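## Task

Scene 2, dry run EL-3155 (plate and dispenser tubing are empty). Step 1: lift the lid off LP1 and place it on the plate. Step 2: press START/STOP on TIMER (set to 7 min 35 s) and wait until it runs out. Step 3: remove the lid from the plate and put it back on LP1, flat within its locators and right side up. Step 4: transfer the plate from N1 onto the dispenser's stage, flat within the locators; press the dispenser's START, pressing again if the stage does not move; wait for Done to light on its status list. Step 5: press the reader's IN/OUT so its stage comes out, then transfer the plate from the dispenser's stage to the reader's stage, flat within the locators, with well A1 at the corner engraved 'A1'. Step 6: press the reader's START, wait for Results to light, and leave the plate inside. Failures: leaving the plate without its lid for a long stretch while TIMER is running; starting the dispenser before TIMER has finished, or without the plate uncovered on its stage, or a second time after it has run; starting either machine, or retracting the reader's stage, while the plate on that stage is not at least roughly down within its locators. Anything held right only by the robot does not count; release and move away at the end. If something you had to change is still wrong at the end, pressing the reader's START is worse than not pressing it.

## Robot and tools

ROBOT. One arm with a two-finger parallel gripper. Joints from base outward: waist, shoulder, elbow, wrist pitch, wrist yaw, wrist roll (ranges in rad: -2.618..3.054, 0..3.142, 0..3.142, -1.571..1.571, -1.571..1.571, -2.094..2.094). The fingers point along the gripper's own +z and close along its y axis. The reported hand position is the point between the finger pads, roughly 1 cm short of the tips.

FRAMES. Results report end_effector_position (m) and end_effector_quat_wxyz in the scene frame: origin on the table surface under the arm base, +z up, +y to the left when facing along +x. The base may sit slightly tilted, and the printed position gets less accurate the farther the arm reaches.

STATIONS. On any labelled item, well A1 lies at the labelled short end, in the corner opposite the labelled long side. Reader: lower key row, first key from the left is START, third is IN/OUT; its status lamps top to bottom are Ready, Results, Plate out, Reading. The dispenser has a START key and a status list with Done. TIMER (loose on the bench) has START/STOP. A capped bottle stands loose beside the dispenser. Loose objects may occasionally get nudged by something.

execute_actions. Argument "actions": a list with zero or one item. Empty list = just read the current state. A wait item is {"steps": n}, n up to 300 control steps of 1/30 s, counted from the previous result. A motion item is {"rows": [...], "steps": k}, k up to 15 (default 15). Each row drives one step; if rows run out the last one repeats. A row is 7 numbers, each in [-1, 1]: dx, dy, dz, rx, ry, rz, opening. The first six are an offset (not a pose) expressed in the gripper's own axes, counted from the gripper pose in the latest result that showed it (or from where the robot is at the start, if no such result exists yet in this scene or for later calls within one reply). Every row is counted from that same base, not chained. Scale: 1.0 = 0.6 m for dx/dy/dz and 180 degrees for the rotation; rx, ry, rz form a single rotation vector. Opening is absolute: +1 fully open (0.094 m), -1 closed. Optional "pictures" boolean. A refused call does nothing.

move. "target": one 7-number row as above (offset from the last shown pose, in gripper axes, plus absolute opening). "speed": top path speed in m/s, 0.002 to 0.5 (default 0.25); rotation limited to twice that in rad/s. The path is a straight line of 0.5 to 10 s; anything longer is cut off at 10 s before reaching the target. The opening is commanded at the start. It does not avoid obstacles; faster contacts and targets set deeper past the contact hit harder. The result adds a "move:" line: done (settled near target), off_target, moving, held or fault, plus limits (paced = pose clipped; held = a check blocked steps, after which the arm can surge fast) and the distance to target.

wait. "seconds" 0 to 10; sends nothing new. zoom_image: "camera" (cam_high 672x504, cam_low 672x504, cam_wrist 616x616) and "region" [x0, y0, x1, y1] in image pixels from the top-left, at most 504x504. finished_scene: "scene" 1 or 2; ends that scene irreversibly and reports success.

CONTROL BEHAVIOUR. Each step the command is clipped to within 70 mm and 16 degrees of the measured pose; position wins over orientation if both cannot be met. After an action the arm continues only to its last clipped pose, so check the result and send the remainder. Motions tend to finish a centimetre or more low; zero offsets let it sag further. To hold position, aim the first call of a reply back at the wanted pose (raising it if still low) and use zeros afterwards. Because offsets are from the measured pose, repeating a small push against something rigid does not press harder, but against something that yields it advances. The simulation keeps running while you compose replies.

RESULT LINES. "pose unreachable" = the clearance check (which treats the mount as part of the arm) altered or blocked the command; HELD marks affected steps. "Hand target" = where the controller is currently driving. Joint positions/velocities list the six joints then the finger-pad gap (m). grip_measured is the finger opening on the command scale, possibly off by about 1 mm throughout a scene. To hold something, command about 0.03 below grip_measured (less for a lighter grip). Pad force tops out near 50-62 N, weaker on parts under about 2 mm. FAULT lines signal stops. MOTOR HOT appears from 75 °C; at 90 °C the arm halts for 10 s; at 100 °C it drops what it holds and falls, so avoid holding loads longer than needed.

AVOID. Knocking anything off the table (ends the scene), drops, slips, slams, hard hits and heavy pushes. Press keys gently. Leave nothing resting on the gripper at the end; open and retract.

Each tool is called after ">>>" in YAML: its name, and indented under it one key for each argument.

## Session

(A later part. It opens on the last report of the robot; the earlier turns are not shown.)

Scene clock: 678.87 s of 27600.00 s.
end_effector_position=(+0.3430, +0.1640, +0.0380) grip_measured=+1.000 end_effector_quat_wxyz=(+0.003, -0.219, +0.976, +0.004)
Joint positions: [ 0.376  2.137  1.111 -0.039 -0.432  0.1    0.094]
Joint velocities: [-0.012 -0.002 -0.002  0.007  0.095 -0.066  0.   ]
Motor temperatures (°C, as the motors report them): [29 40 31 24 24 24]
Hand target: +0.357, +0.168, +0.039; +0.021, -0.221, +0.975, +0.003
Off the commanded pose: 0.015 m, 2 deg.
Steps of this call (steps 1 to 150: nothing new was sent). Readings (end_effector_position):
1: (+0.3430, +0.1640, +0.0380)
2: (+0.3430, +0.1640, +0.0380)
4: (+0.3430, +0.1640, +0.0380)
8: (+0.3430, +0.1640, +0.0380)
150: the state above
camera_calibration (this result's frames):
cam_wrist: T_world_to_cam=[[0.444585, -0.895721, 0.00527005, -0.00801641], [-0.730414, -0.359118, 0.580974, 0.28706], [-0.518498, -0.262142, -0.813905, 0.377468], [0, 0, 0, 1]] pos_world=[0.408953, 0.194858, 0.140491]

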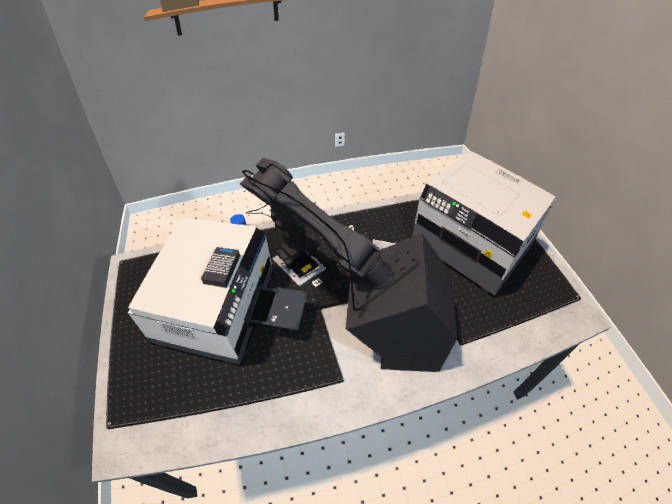

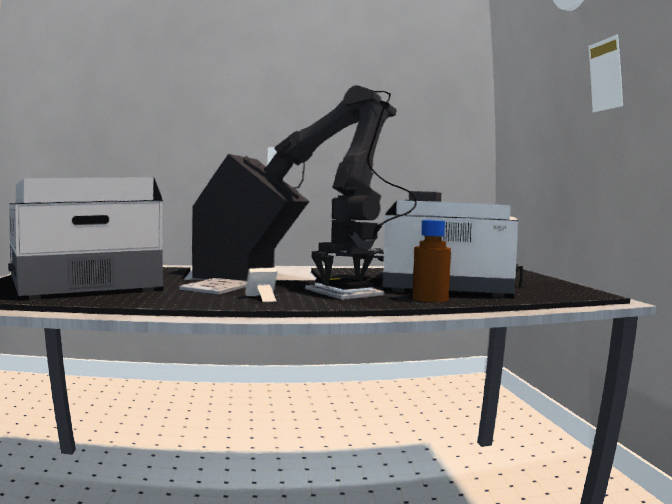

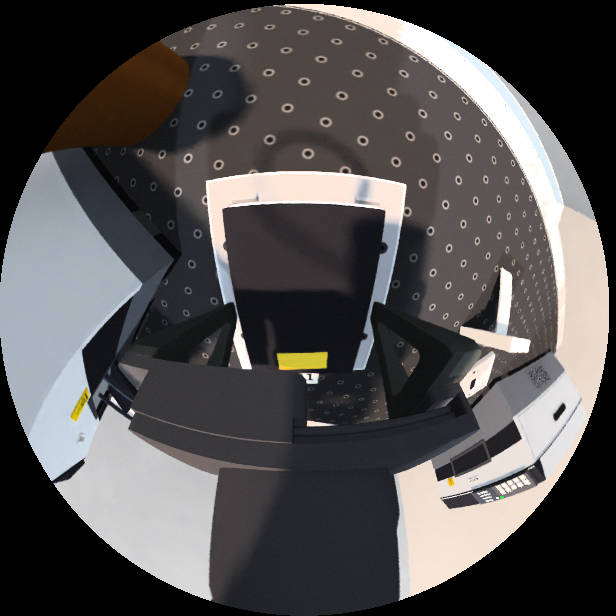

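>>> move:
  target: [0,-0.003,0,0,0,0,0.76]
  speed: 0.02

>>> move:
  target: [0,-0.006,-0.16,0,0,0,0.76]
  speed: 0.05

>>> move:
  target: [0.315,-0.43,-0.01,0,0,0.306,0.76]
  speed: 0.15

Scene clock: 682.77 s of 27600.00 s.
end_effector_position=(+0.3426, +0.1645, +0.0378) grip_measured=+0.777 end_effector_quat_wxyz=(+0.003, -0.219, +0.976, +0.005)
Joint positions: [ 0.377  2.137  1.111 -0.039 -0.432  0.1    0.083]
Joint velocities: [ 0.002 -0.007 -0.002 -0.081 -0.007 -0.066 -0.   ]
Motor temperatures (°C, as the motors report them): [29 40 31 24 24 24]
Hand target: +0.344, +0.162, +0.038; +0.003, -0.219, +0.976, +0.004
Off the commanded pose: 0.002 m, 0 deg.
move: done
camera_calibration (this result's frames):
cam_wrist: T_world_to_cam=[[0.445683, -0.895179, 0.00458723, -0.00781329], [-0.729481, -0.360208, 0.58147, 0.286912], [-0.518868, -0.262498, -0.813555, 0.377363], [0, 0, 0, 1]] pos_world=[0.408581, 0.195411, 0.140211]

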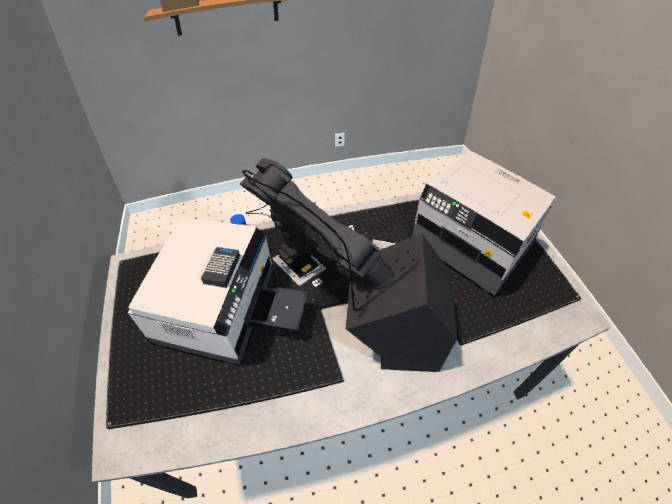

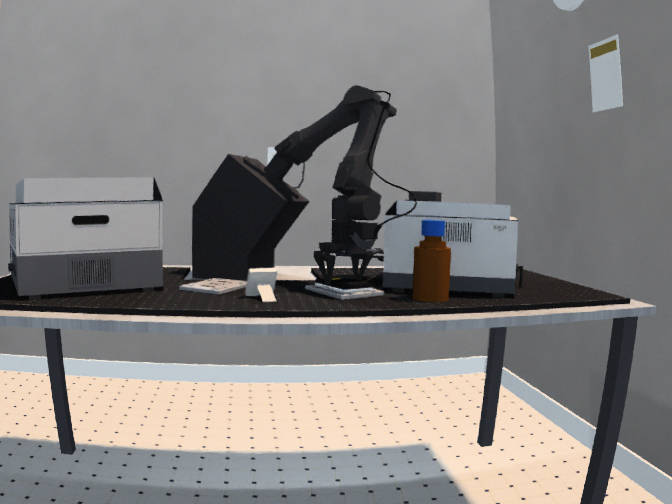

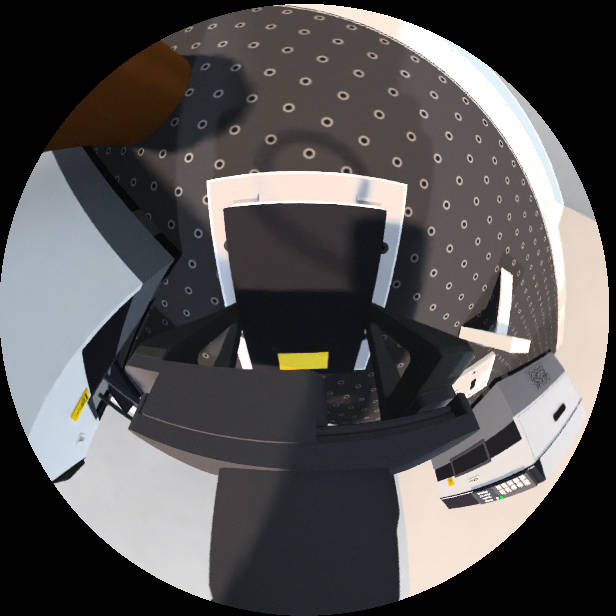

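Scene clock: 685.17 s of 27600.00 s.
end_effector_position=(+0.3428, +0.1643, +0.1252) grip_measured=+0.777 end_effector_quat_wxyz=(-0.002, -0.222, +0.975, +0.004)
Joint positions: [ 0.269  1.864  1.055 -0.313 -0.483 -0.017  0.083]
Joint velocities: [-0.012  0.012 -0.002  0.007  0.007 -0.066 -0.   ]
Motor temperatures (°C, as the motors report them): [29 41 31 24 24 24]
Hand target: +0.343, +0.161, +0.133; +0.003, -0.218, +0.976, +0.006
Off the commanded pose: 0.009 m, 1 deg.
move: done
camera_calibration (this result's frames):
cam_wrist: T_world_to_cam=[[0.451152, -0.892437, 0.00411997, -0.0107882], [-0.722684, -0.362621, 0.588417, 0.233316], [-0.523632, -0.268443, -0.808547, 0.45053], [0, 0, 0, 1]] pos_world=[0.409393, 0.195919, 0.227032]

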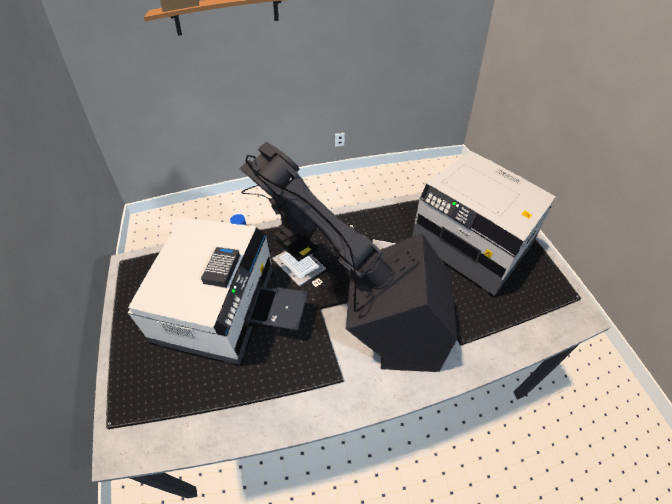

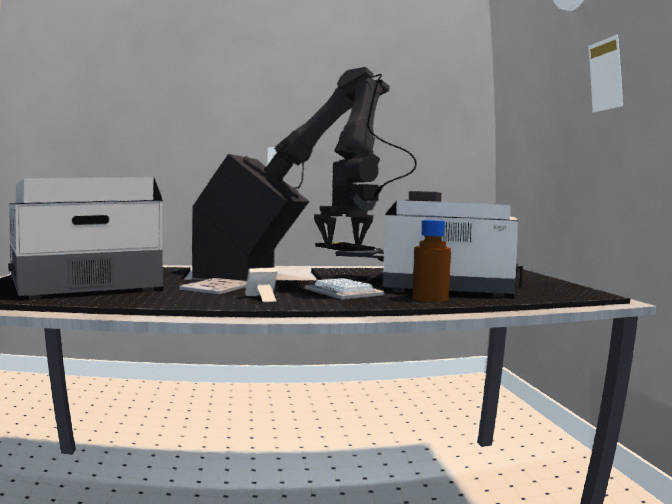

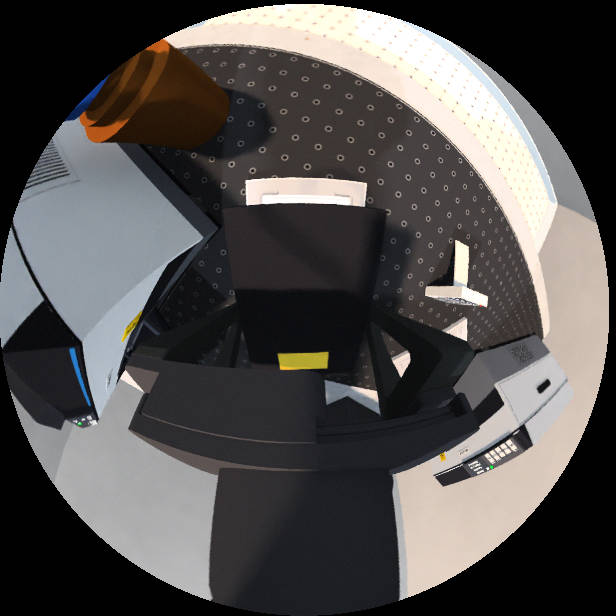

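Scene clock: 688.73 s of 27600.00 s.
end_effector_position=(+0.2750, -0.1367, +0.1227) grip_measured=+0.777 end_effector_quat_wxyz=(-0.014, +0.256, +0.966, +0.010)
Joint positions: [-0.514  2.442  1.029 -0.257 -0.654  0.013  0.083]
Joint velocities: [ 0.002 -0.017 -0.007 -0.081 -0.066 -0.007  0.   ]
Motor temperatures (°C, as the motors report them): [29 40 31 24 24 24]
Hand target: +0.285, -0.144, +0.128; -0.001, +0.255, +0.967, +0.012
Off the commanded pose: 0.018 m, 2 deg.
move: off_target
camera_calibration (this result's frames):
cam_wrist: T_world_to_cam=[[-0.478311, -0.878189, -0.00151731, 0.00948378], [-0.694205, 0.377043, 0.613121, 0.166931], [-0.537865, 0.294316, -0.789987, 0.410789], [0, 0, 0, 1]] pos_world=[0.341369, -0.175513, 0.222184]

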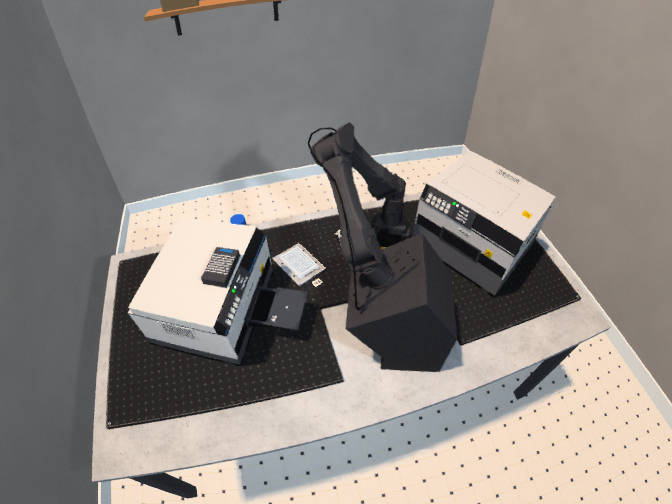

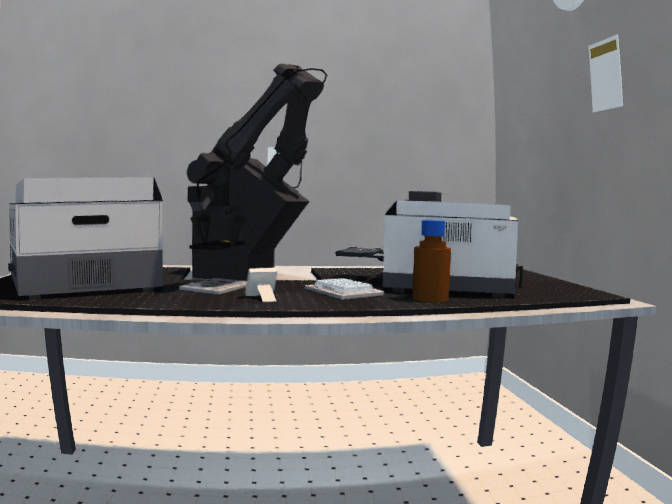

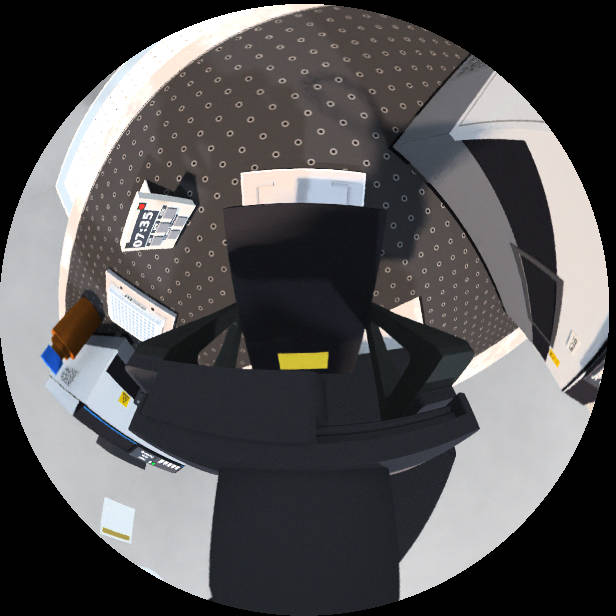

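>>> move:
  target: [-0.038,-0.008,0.118,0.005,-0.021,0,0.76]
  speed: 0.05

>>> zoom_image:
  camera: "cam_wrist"
  region: [180,140,440,390]

Scene clock: 692.57 s of 27600.00 s.
end_effector_position=(+0.2778, -0.1424, +0.0504) grip_measured=+0.777 end_effector_quat_wxyz=(-0.002, +0.259, +0.966, +0.000)
Joint positions: [-0.379  2.649  1.066  0.048 -0.642  0.209  0.083]
Joint velocities: [ 0.002 -0.007  0.012 -0.007 -0.007  0.051 -0.   ]
Motor temperatures (°C, as the motors report them): [30 40 31 24 24 24]
Hand target: +0.290, -0.151, +0.052; +0.015, +0.257, +0.966, -0.007
Off the commanded pose: 0.015 m, 2 deg.
move: off_target
camera_calibration (this result's frames):
cam_wrist: T_world_to_cam=[[-0.483602, -0.875204, 0.0121639, 0.00692205], [-0.702696, 0.396492, 0.590773, 0.221598], [-0.52187, 0.277152, -0.806746, 0.350813], [0, 0, 0, 1]] pos_world=[0.342142, -0.179032, 0.152019]

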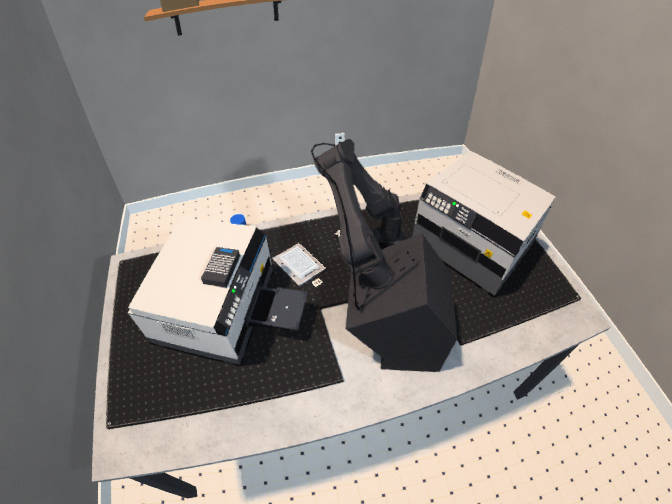

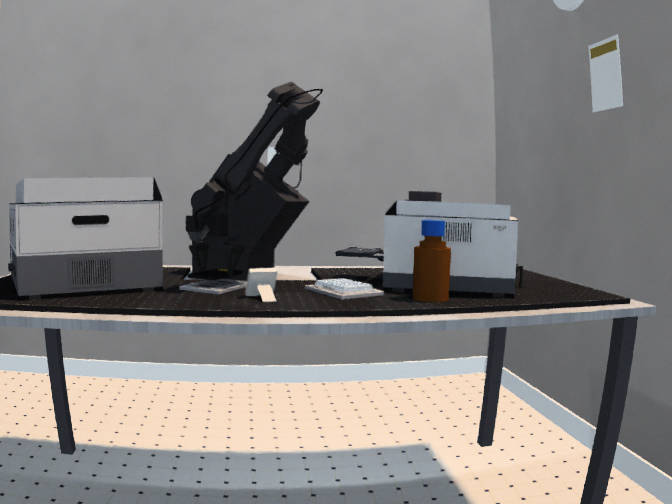

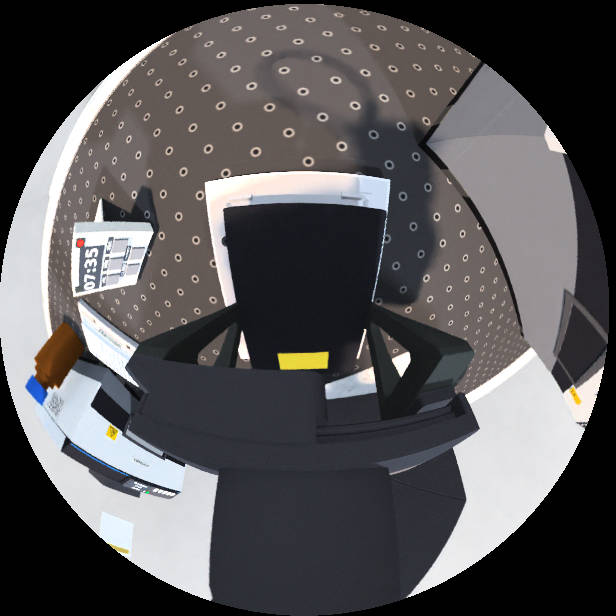

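Region (180, 140, 440, 390) of cam_wrist's 616x616 image, scaled by 1.938, with more detail than that image has; it fills the top 485 rows of this view, and the rest is white.

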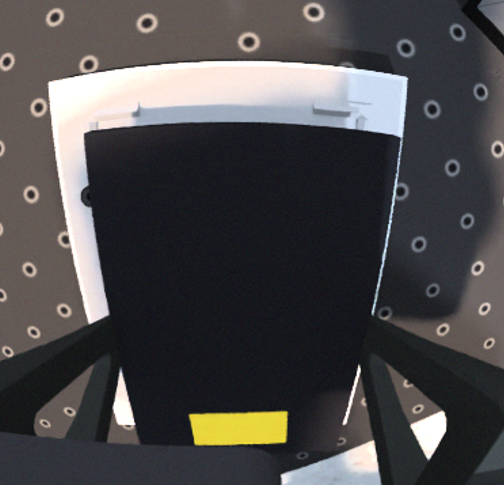

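>>> move:
  target: [-0.027,0.004,0.017,0,-0.013,-0.009,0.76]
  speed: 0.015

>>> zoom_image:
  camera: "cam_wrist"
  region: [180,140,440,390]

Scene clock: 696.70 s of 27600.00 s.
end_effector_position=(+0.2822, -0.1409, +0.0396) grip_measured=+0.777 end_effector_quat_wxyz=(+0.003, +0.248, +0.969, +0.001)
Joint positions: [-0.352  2.676  1.08   0.095 -0.642  0.227  0.083]
Joint velocities: [ 0.007 -0.002 -0.002 -0.051  0.095 -0.022 -0.001]
Motor temperatures (°C, as the motors report them): [30 39 31 24 24 24]
Hand target: +0.293, -0.148, +0.041; +0.017, +0.246, +0.969, -0.005
Off the commanded pose: 0.013 m, 2 deg.
move: off_target
camera_calibration (this result's frames):
cam_wrist: T_world_to_cam=[[-0.462393, -0.886629, 0.00904832, 0.00298644], [-0.718294, 0.380547, 0.582441, 0.232967], [-0.519852, 0.262817, -0.812823, 0.341583], [0, 0, 0, 1]] pos_world=[0.346292, -0.175781, 0.14193]

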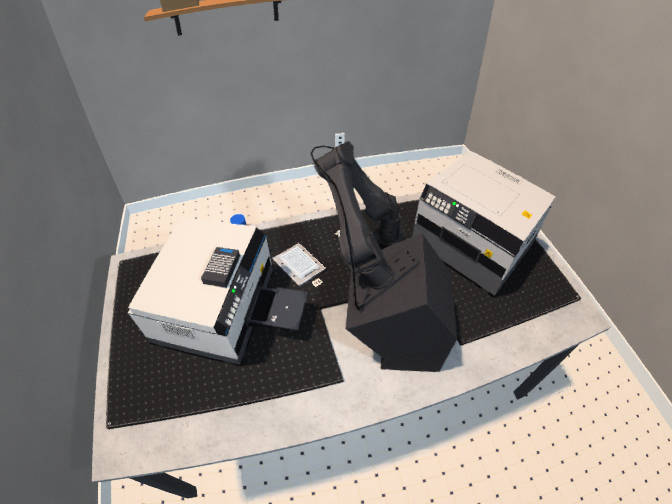

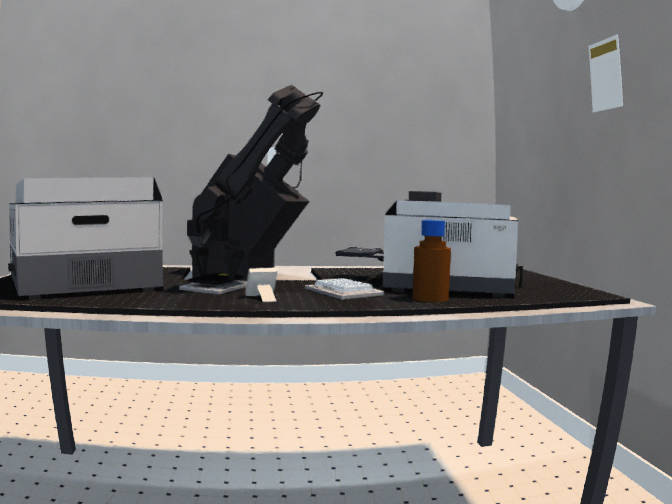

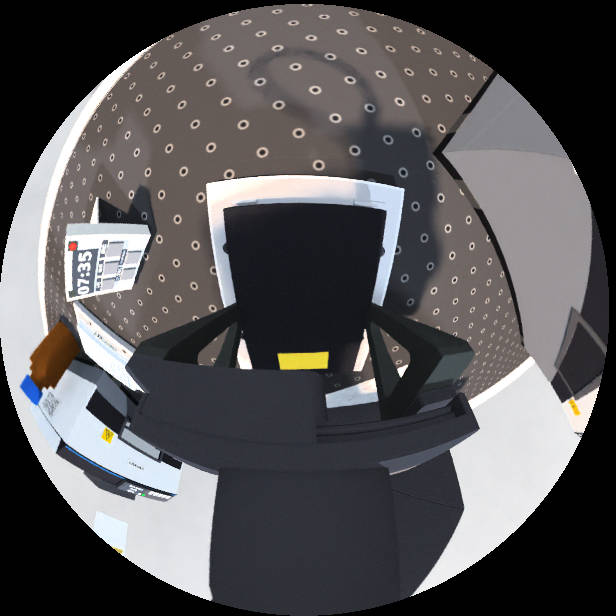

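Region (180, 140, 440, 390) of cam_wrist's 616x616 image, scaled by 1.938, with more detail than that image has; it fills the top 485 rows of this view, and the rest is white.

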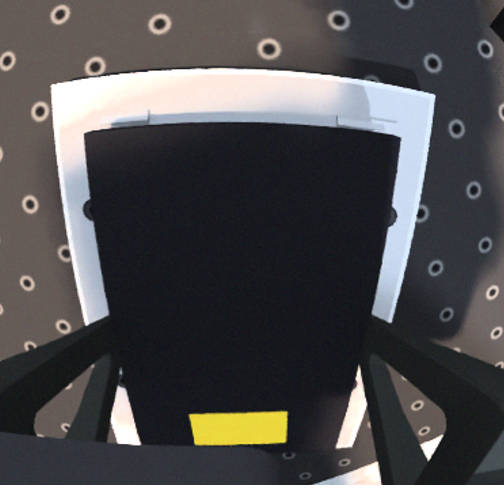

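Need +x ≈1.5 mm, slight rz+.

>>> move:
  target: [-0.0205,-0.001,0.009,0,-0.009,0.002,0.76]
  speed: 0.01

>>> zoom_image:
  camera: "cam_wrist"
  region: [180,140,440,390]

Scene clock: 701.07 s of 27600.00 s.
end_effector_position=(+0.2787, -0.1400, +0.0340) grip_measured=+0.777 end_effector_quat_wxyz=(+0.000, +0.255, +0.967, +0.001)
Joint positions: [-0.341  2.692  1.08   0.111 -0.642  0.251  0.083]
Joint velocities: [0.012 0.012 0.002 0.066 0.007 0.022 0.   ]
Motor temperatures (°C, as the motors report them): [30 39 31 24 24 24]
Hand target: +0.293, -0.147, +0.035; +0.017, +0.251, +0.968, -0.003
Off the commanded pose: 0.016 m, 2 deg.
move: off_target
camera_calibration (this result's frames):
cam_wrist: T_world_to_cam=[[-0.476476, -0.879134, 0.0097006, 0.00721694], [-0.708583, 0.390525, 0.587708, 0.231864], [-0.520463, 0.273155, -0.809015, 0.336441], [0, 0, 0, 1]] pos_world=[0.342838, -0.176104, 0.135847]

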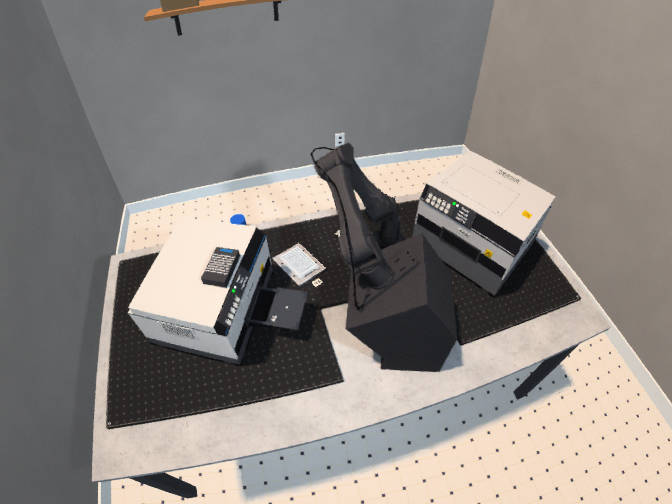

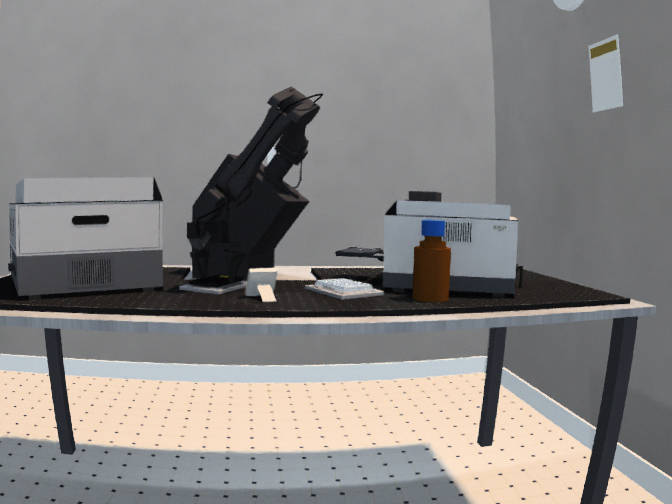

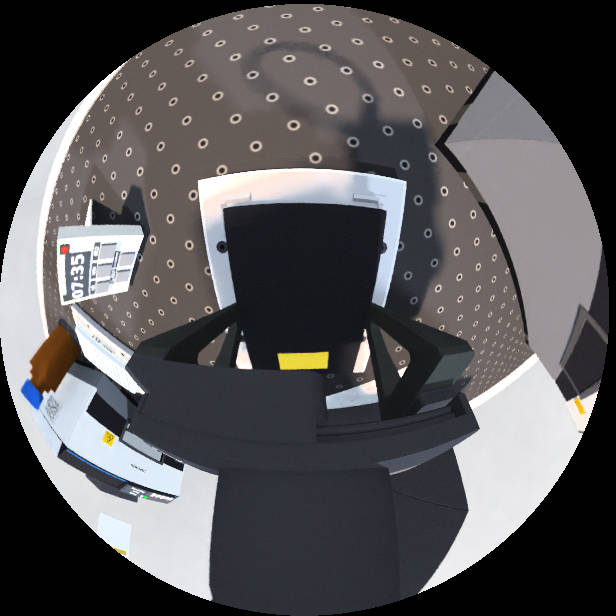

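Region (180, 140, 440, 390) of cam_wrist's 616x616 image, scaled by 1.938, with more detail than that image has; it fills the top 485 rows of this view, and the rest is white.

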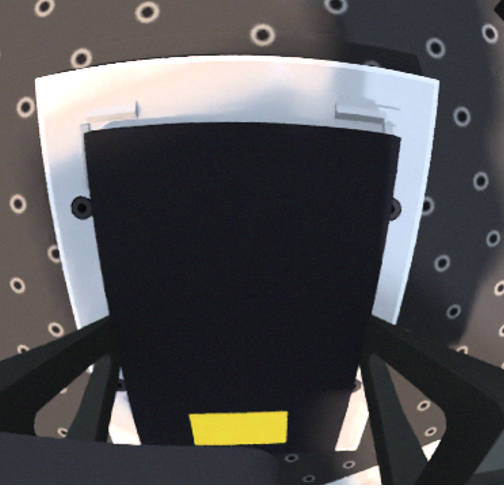

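>>> move:
  target: [-0.030,0.0035,-0.001,0,-0.014,-0.007,0.76]
  speed: 0.01

>>> zoom_image:
  camera: "cam_wrist"
  region: [180,140,440,390]

Scene clock: 706.47 s of 27600.00 s.
end_effector_position=(+0.2810, -0.1380, +0.0323) grip_measured=+0.777 end_effector_quat_wxyz=(+0.002, +0.249, +0.969, +0.001)
Joint positions: [-0.332  2.692  1.08   0.124 -0.642  0.251  0.083]
Joint velocities: [-0.002 -0.017 -0.027  0.051  0.037 -0.037 -0.001]
Motor temperatures (°C, as the motors report them): [30 39 31 24 24 24]
Hand target: +0.295, -0.147, +0.035; +0.021, +0.245, +0.969, -0.005
Off the commanded pose: 0.017 m, 2 deg.
move: off_target
camera_calibration (this result's frames):
cam_wrist: T_world_to_cam=[[-0.464097, -0.885748, 0.00799314, 0.00565178], [-0.716748, 0.380819, 0.584164, 0.234797], [-0.520467, 0.26538, -0.811596, 0.334733], [0, 0, 0, 1]] pos_world=[0.345131, -0.173241, 0.134463]

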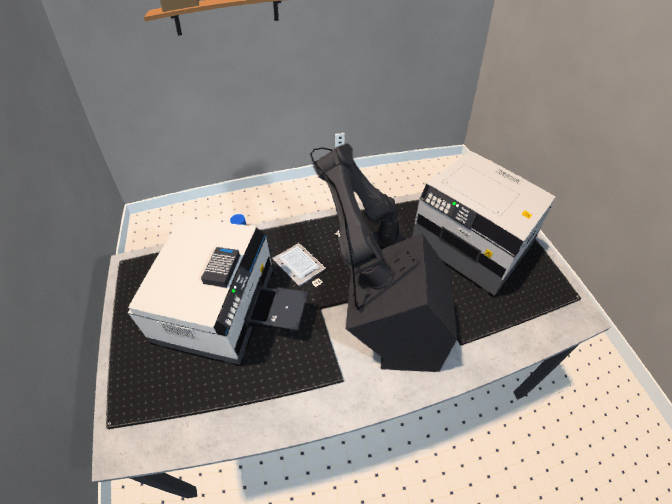

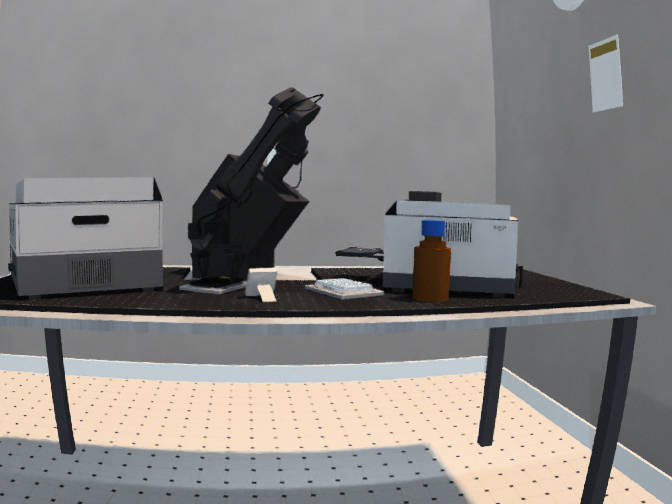

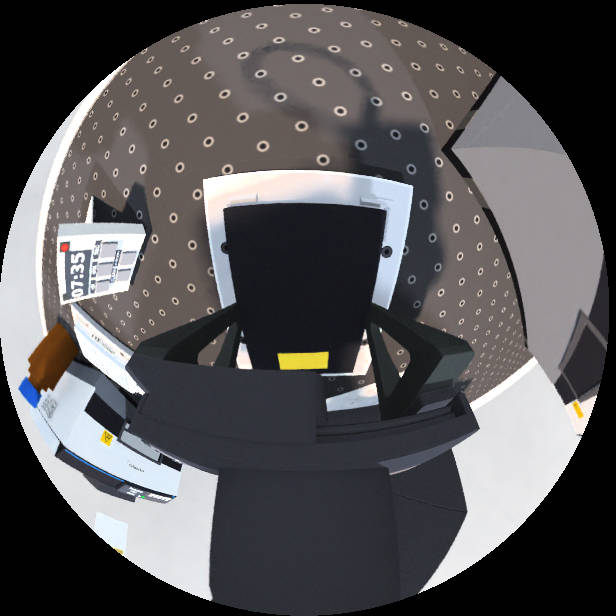

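Region (180, 140, 440, 390) of cam_wrist's 616x616 image, scaled by 1.938, with more detail than that image has; it fills the top 485 rows of this view, and the rest is white.

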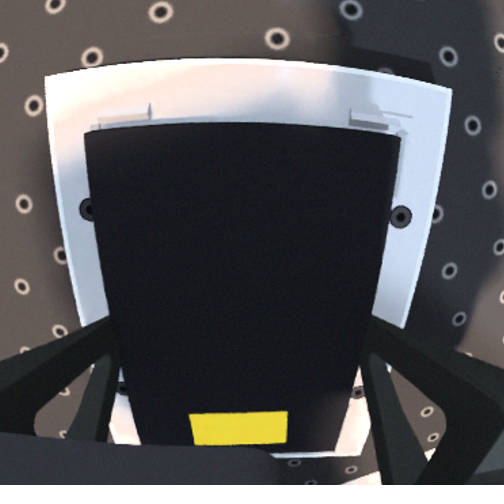

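>>> execute_actions:
  actions:
    - {"rows":[[-0.029,-0.008,-0.0045,0.007,-0.014,0.001,0.76]]}

>>> zoom_image:
  camera: "cam_wrist"
  region: [180,140,440,390]

Scene clock: 709.37 s of 27600.00 s.
end_effector_position=(+0.2802, -0.1410, +0.0323) grip_measured=+0.777 end_effector_quat_wxyz=(+0.002, +0.252, +0.968, -0.007)
Joint positions: [-0.332  2.692  1.08   0.124 -0.624  0.258  0.083]
Joint velocities: [-0.002  0.002  0.007 -0.051  0.022 -0.022 -0.001]
Motor temperatures (°C, as the motors report them): [31 39 31 24 24 24]
Hand target: +0.294, -0.150, +0.035; +0.021, +0.250, +0.968, -0.015
Off the commanded pose: 0.017 m, 2 deg.
Steps of this call (steps 1 to 72: nothing new was sent; steps 73 to 87: all 15 steps of this action). Readings (end_effector_position):
73: (+0.2809, -0.1384, +0.0323)
74: (+0.2807, -0.1390, +0.0323)
76: (+0.2805, -0.1398, +0.0323)
80: (+0.2803, -0.1405, +0.0323)
87: the state above
camera_calibration (this result's frames):
cam_wrist: T_world_to_cam=[[-0.470173, -0.88223, 0.0246431, 0.00433468], [-0.711593, 0.395455, 0.580733, 0.2361], [-0.522086, 0.255509, -0.813721, 0.334268], [0, 0, 0, 1]] pos_world=[0.344562, -0.174952, 0.134783]

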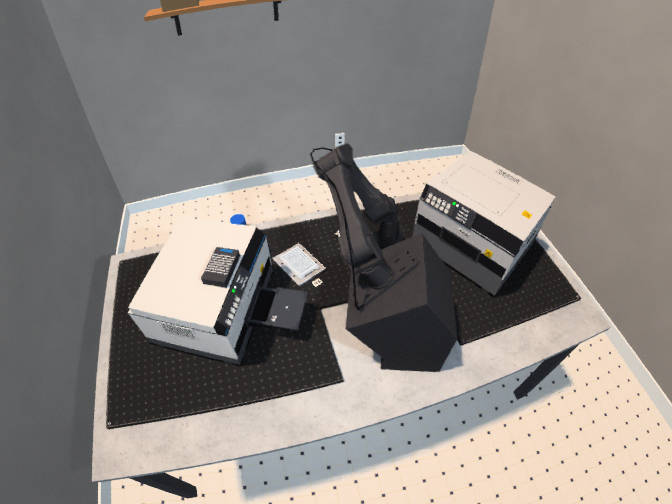

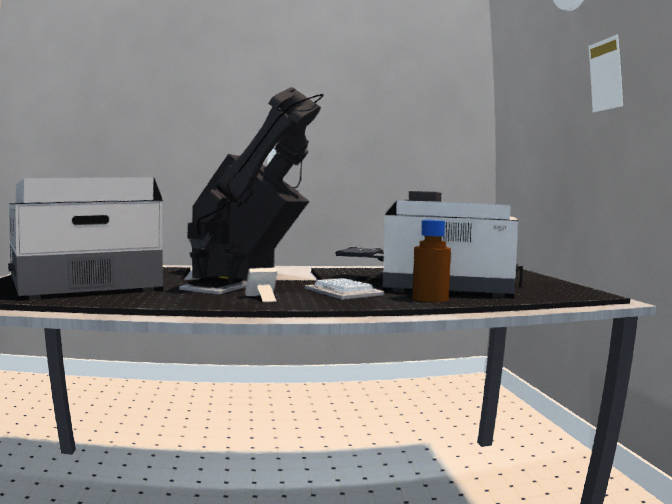

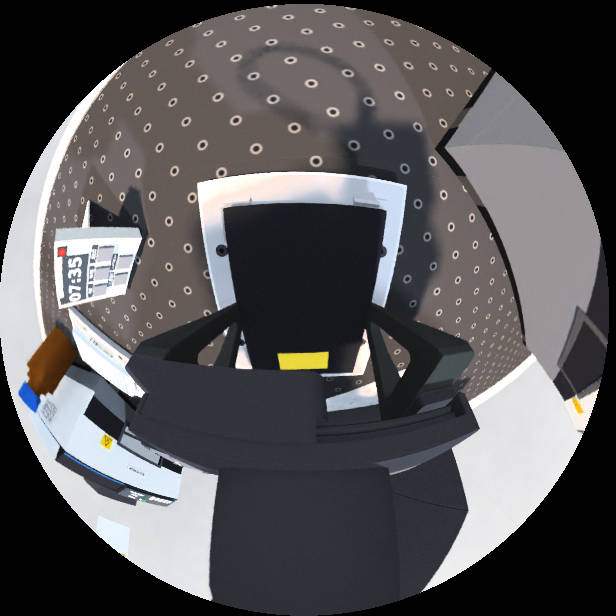

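Region (180, 140, 440, 390) of cam_wrist's 616x616 image, scaled by 1.938, with more detail than that image has; it fills the top 485 rows of this view, and the rest is white.

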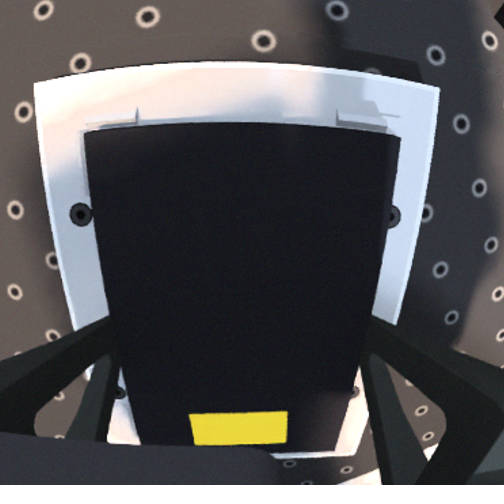

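>>> execute_actions:
  actions:
    - {"rows":[[0,-0.001,-0.001,0,0,0,0.76]]}

>>> zoom_image:
  camera: "cam_wrist"
  region: [180,140,440,390]

Scene clock: 711.77 s of 27600.00 s.
end_effector_position=(+0.2800, -0.1393, +0.0311) grip_measured=+0.777 end_effector_quat_wxyz=(+0.001, +0.250, +0.968, -0.007)
Joint positions: [-0.326  2.692  1.08   0.124 -0.624  0.258  0.083]
Joint velocities: [ 0.007 -0.007 -0.012 -0.007 -0.037 -0.11  -0.   ]
Motor temperatures (°C, as the motors report them): [31 39 31 24 24 24]
Hand target: +0.280, -0.141, +0.033; +0.002, +0.252, +0.968, -0.007
Off the commanded pose: 0.003 m, 0 deg.
Steps of this call (steps 1 to 57: nothing new was sent; steps 58 to 72: all 15 steps of this action). Readings (end_effector_position):
58: (+0.2802, -0.1410, +0.0322)
59: (+0.2801, -0.1408, +0.0321)
61: (+0.2801, -0.1401, +0.0316)
65: (+0.2800, -0.1393, +0.0311)
72: the state above
camera_calibration (this result's frames):
cam_wrist: T_world_to_cam=[[-0.46577, -0.884541, 0.0253978, 0.00414361], [-0.711484, 0.391401, 0.583606, 0.235253], [-0.526164, 0.253756, -0.81164, 0.333625], [0, 0, 0, 1]] pos_world=[0.344851, -0.173073, 0.133383]

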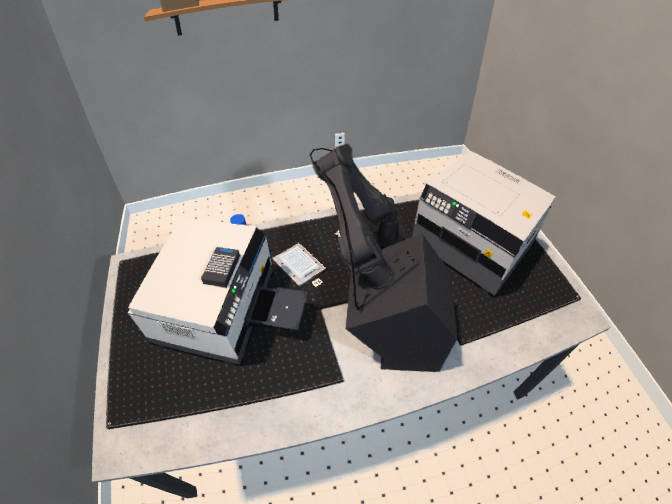

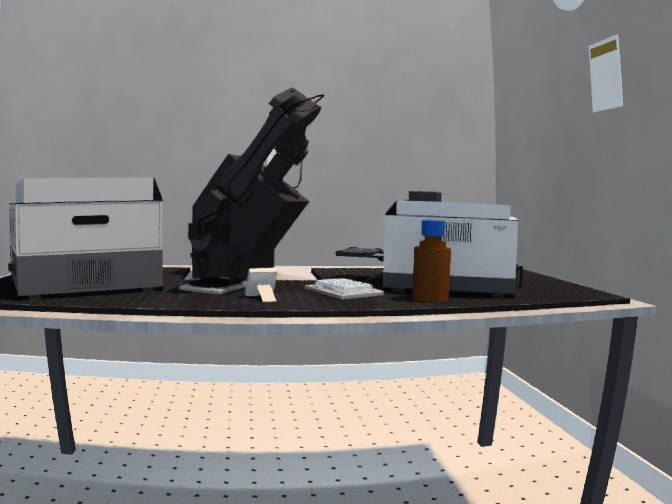

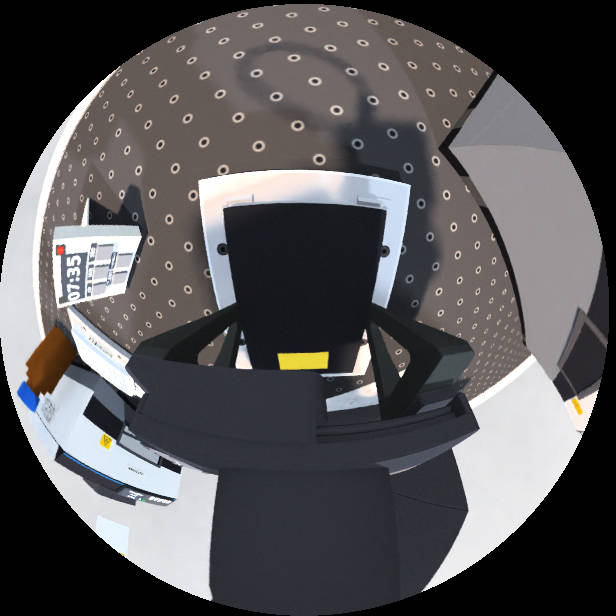

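Region (180, 140, 440, 390) of cam_wrist's 616x616 image, scaled by 1.938, with more detail than that image has; it fills the top 485 rows of this view, and the rest is white.

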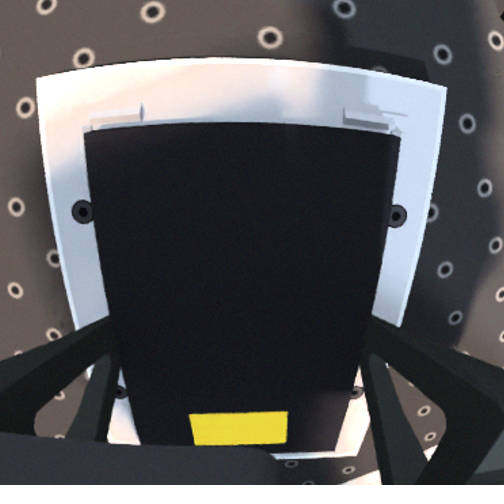

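Centred with small gap; release and inspect.

>>> execute_actions:
  actions:
    - {"rows":[[-0.002,-0.003,-0.003,0,0,0,0.8],[-0.002,-0.003,-0.003,0,0,0,0.85],[-0.002,-0.003,-0.003,0,0,0,0.95]]}
  pictures: false

>>> move:
  target: [0,-0.008,-0.15,0,0,0,0.95]
  speed: 0.07

>>> zoom_image:
  camera: "cam_wrist"
  region: [220,160,390,340]

>>> zoom_image:
  camera: "cam_low"
  region: [170,260,270,305]

Scene clock: 715.70 s of 27600.00 s.
end_effector_position=(+0.2789, -0.1391, +0.0311) grip_measured=+0.947 end_effector_quat_wxyz=(-0.001, +0.249, +0.968, -0.007)
Joint positions: [-0.326  2.692  1.08   0.119 -0.624  0.255  0.091]
Joint velocities: [-0.007 -0.012  0.007  0.066 -0.066 -0.007  0.   ]
Motor temperatures (°C, as the motors report them): [31 39 30 24 24 24]
Hand target: +0.280, -0.141, +0.033; +0.001, +0.250, +0.968, -0.007
Off the commanded pose: 0.003 m, 0 deg.
Steps of this call (steps 1 to 103: nothing new was sent; steps 104 to 118: all 15 steps of this action). Readings (end_effector_position):
104: (+0.2800, -0.1393, +0.0311)
105: (+0.2799, -0.1393, +0.0311)
107: (+0.2796, -0.1392, +0.0311)
111: (+0.2792, -0.1391, +0.0311)
118: the state above

Scene clock: 717.73 s of 27600.00 s.
end_effector_position=(+0.2794, -0.1399, +0.1126) grip_measured=+0.947 end_effector_quat_wxyz=(-0.006, +0.244, +0.970, -0.008)
Joint positions: [-0.482  2.456  1.02  -0.182 -0.624  0.045  0.091]
Joint velocities: [ 0.002  0.017 -0.002 -0.022  0.037  0.022 -0.001]
Motor temperatures (°C, as the motors report them): [31 39 30 24 24 24]
Hand target: +0.277, -0.140, +0.120; -0.000, +0.250, +0.968, -0.005
Off the commanded pose: 0.009 m, 1 deg.
move: done
camera_calibration (this result's frames):
cam_wrist: T_world_to_cam=[[-0.455226, -0.889877, 0.0298091, -0.00285246], [-0.708277, 0.382208, 0.593516, 0.184207], [-0.539549, 0.249071, -0.80427, 0.401823], [0, 0, 0, 1]] pos_world=[0.345974, -0.173026, 0.21393]

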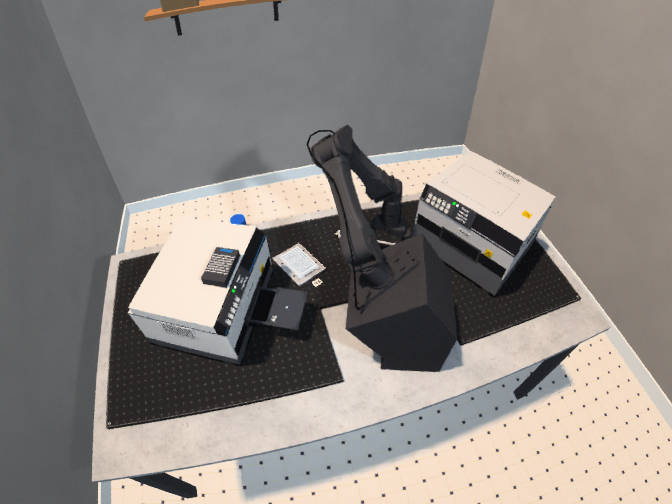

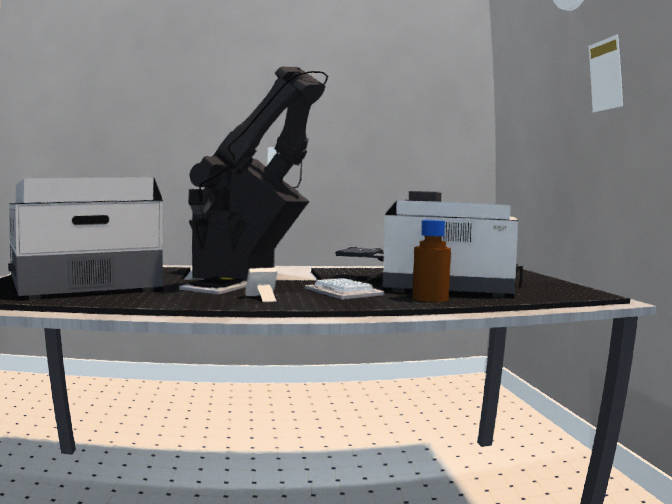

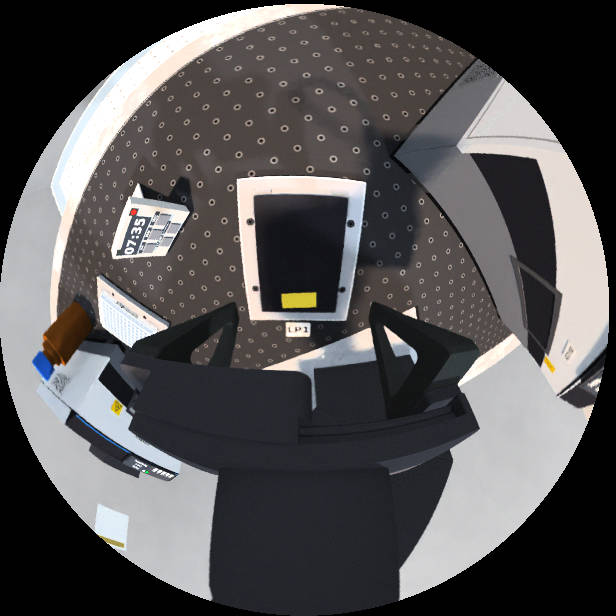

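Region (220, 160, 390, 340) of cam_wrist's 616x616 image, scaled by 2.800, with more detail than that image has.

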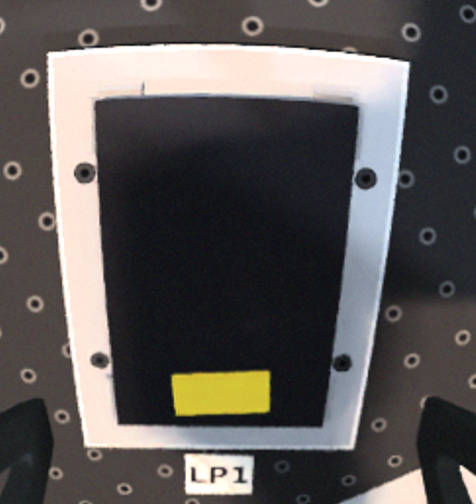

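Region (170, 260, 270, 305) of cam_low's 672x504 image, scaled by 5.040, with more detail than that image has; it fills the top 227 rows of this view, and the rest is white.

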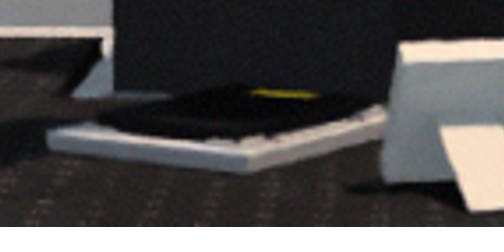

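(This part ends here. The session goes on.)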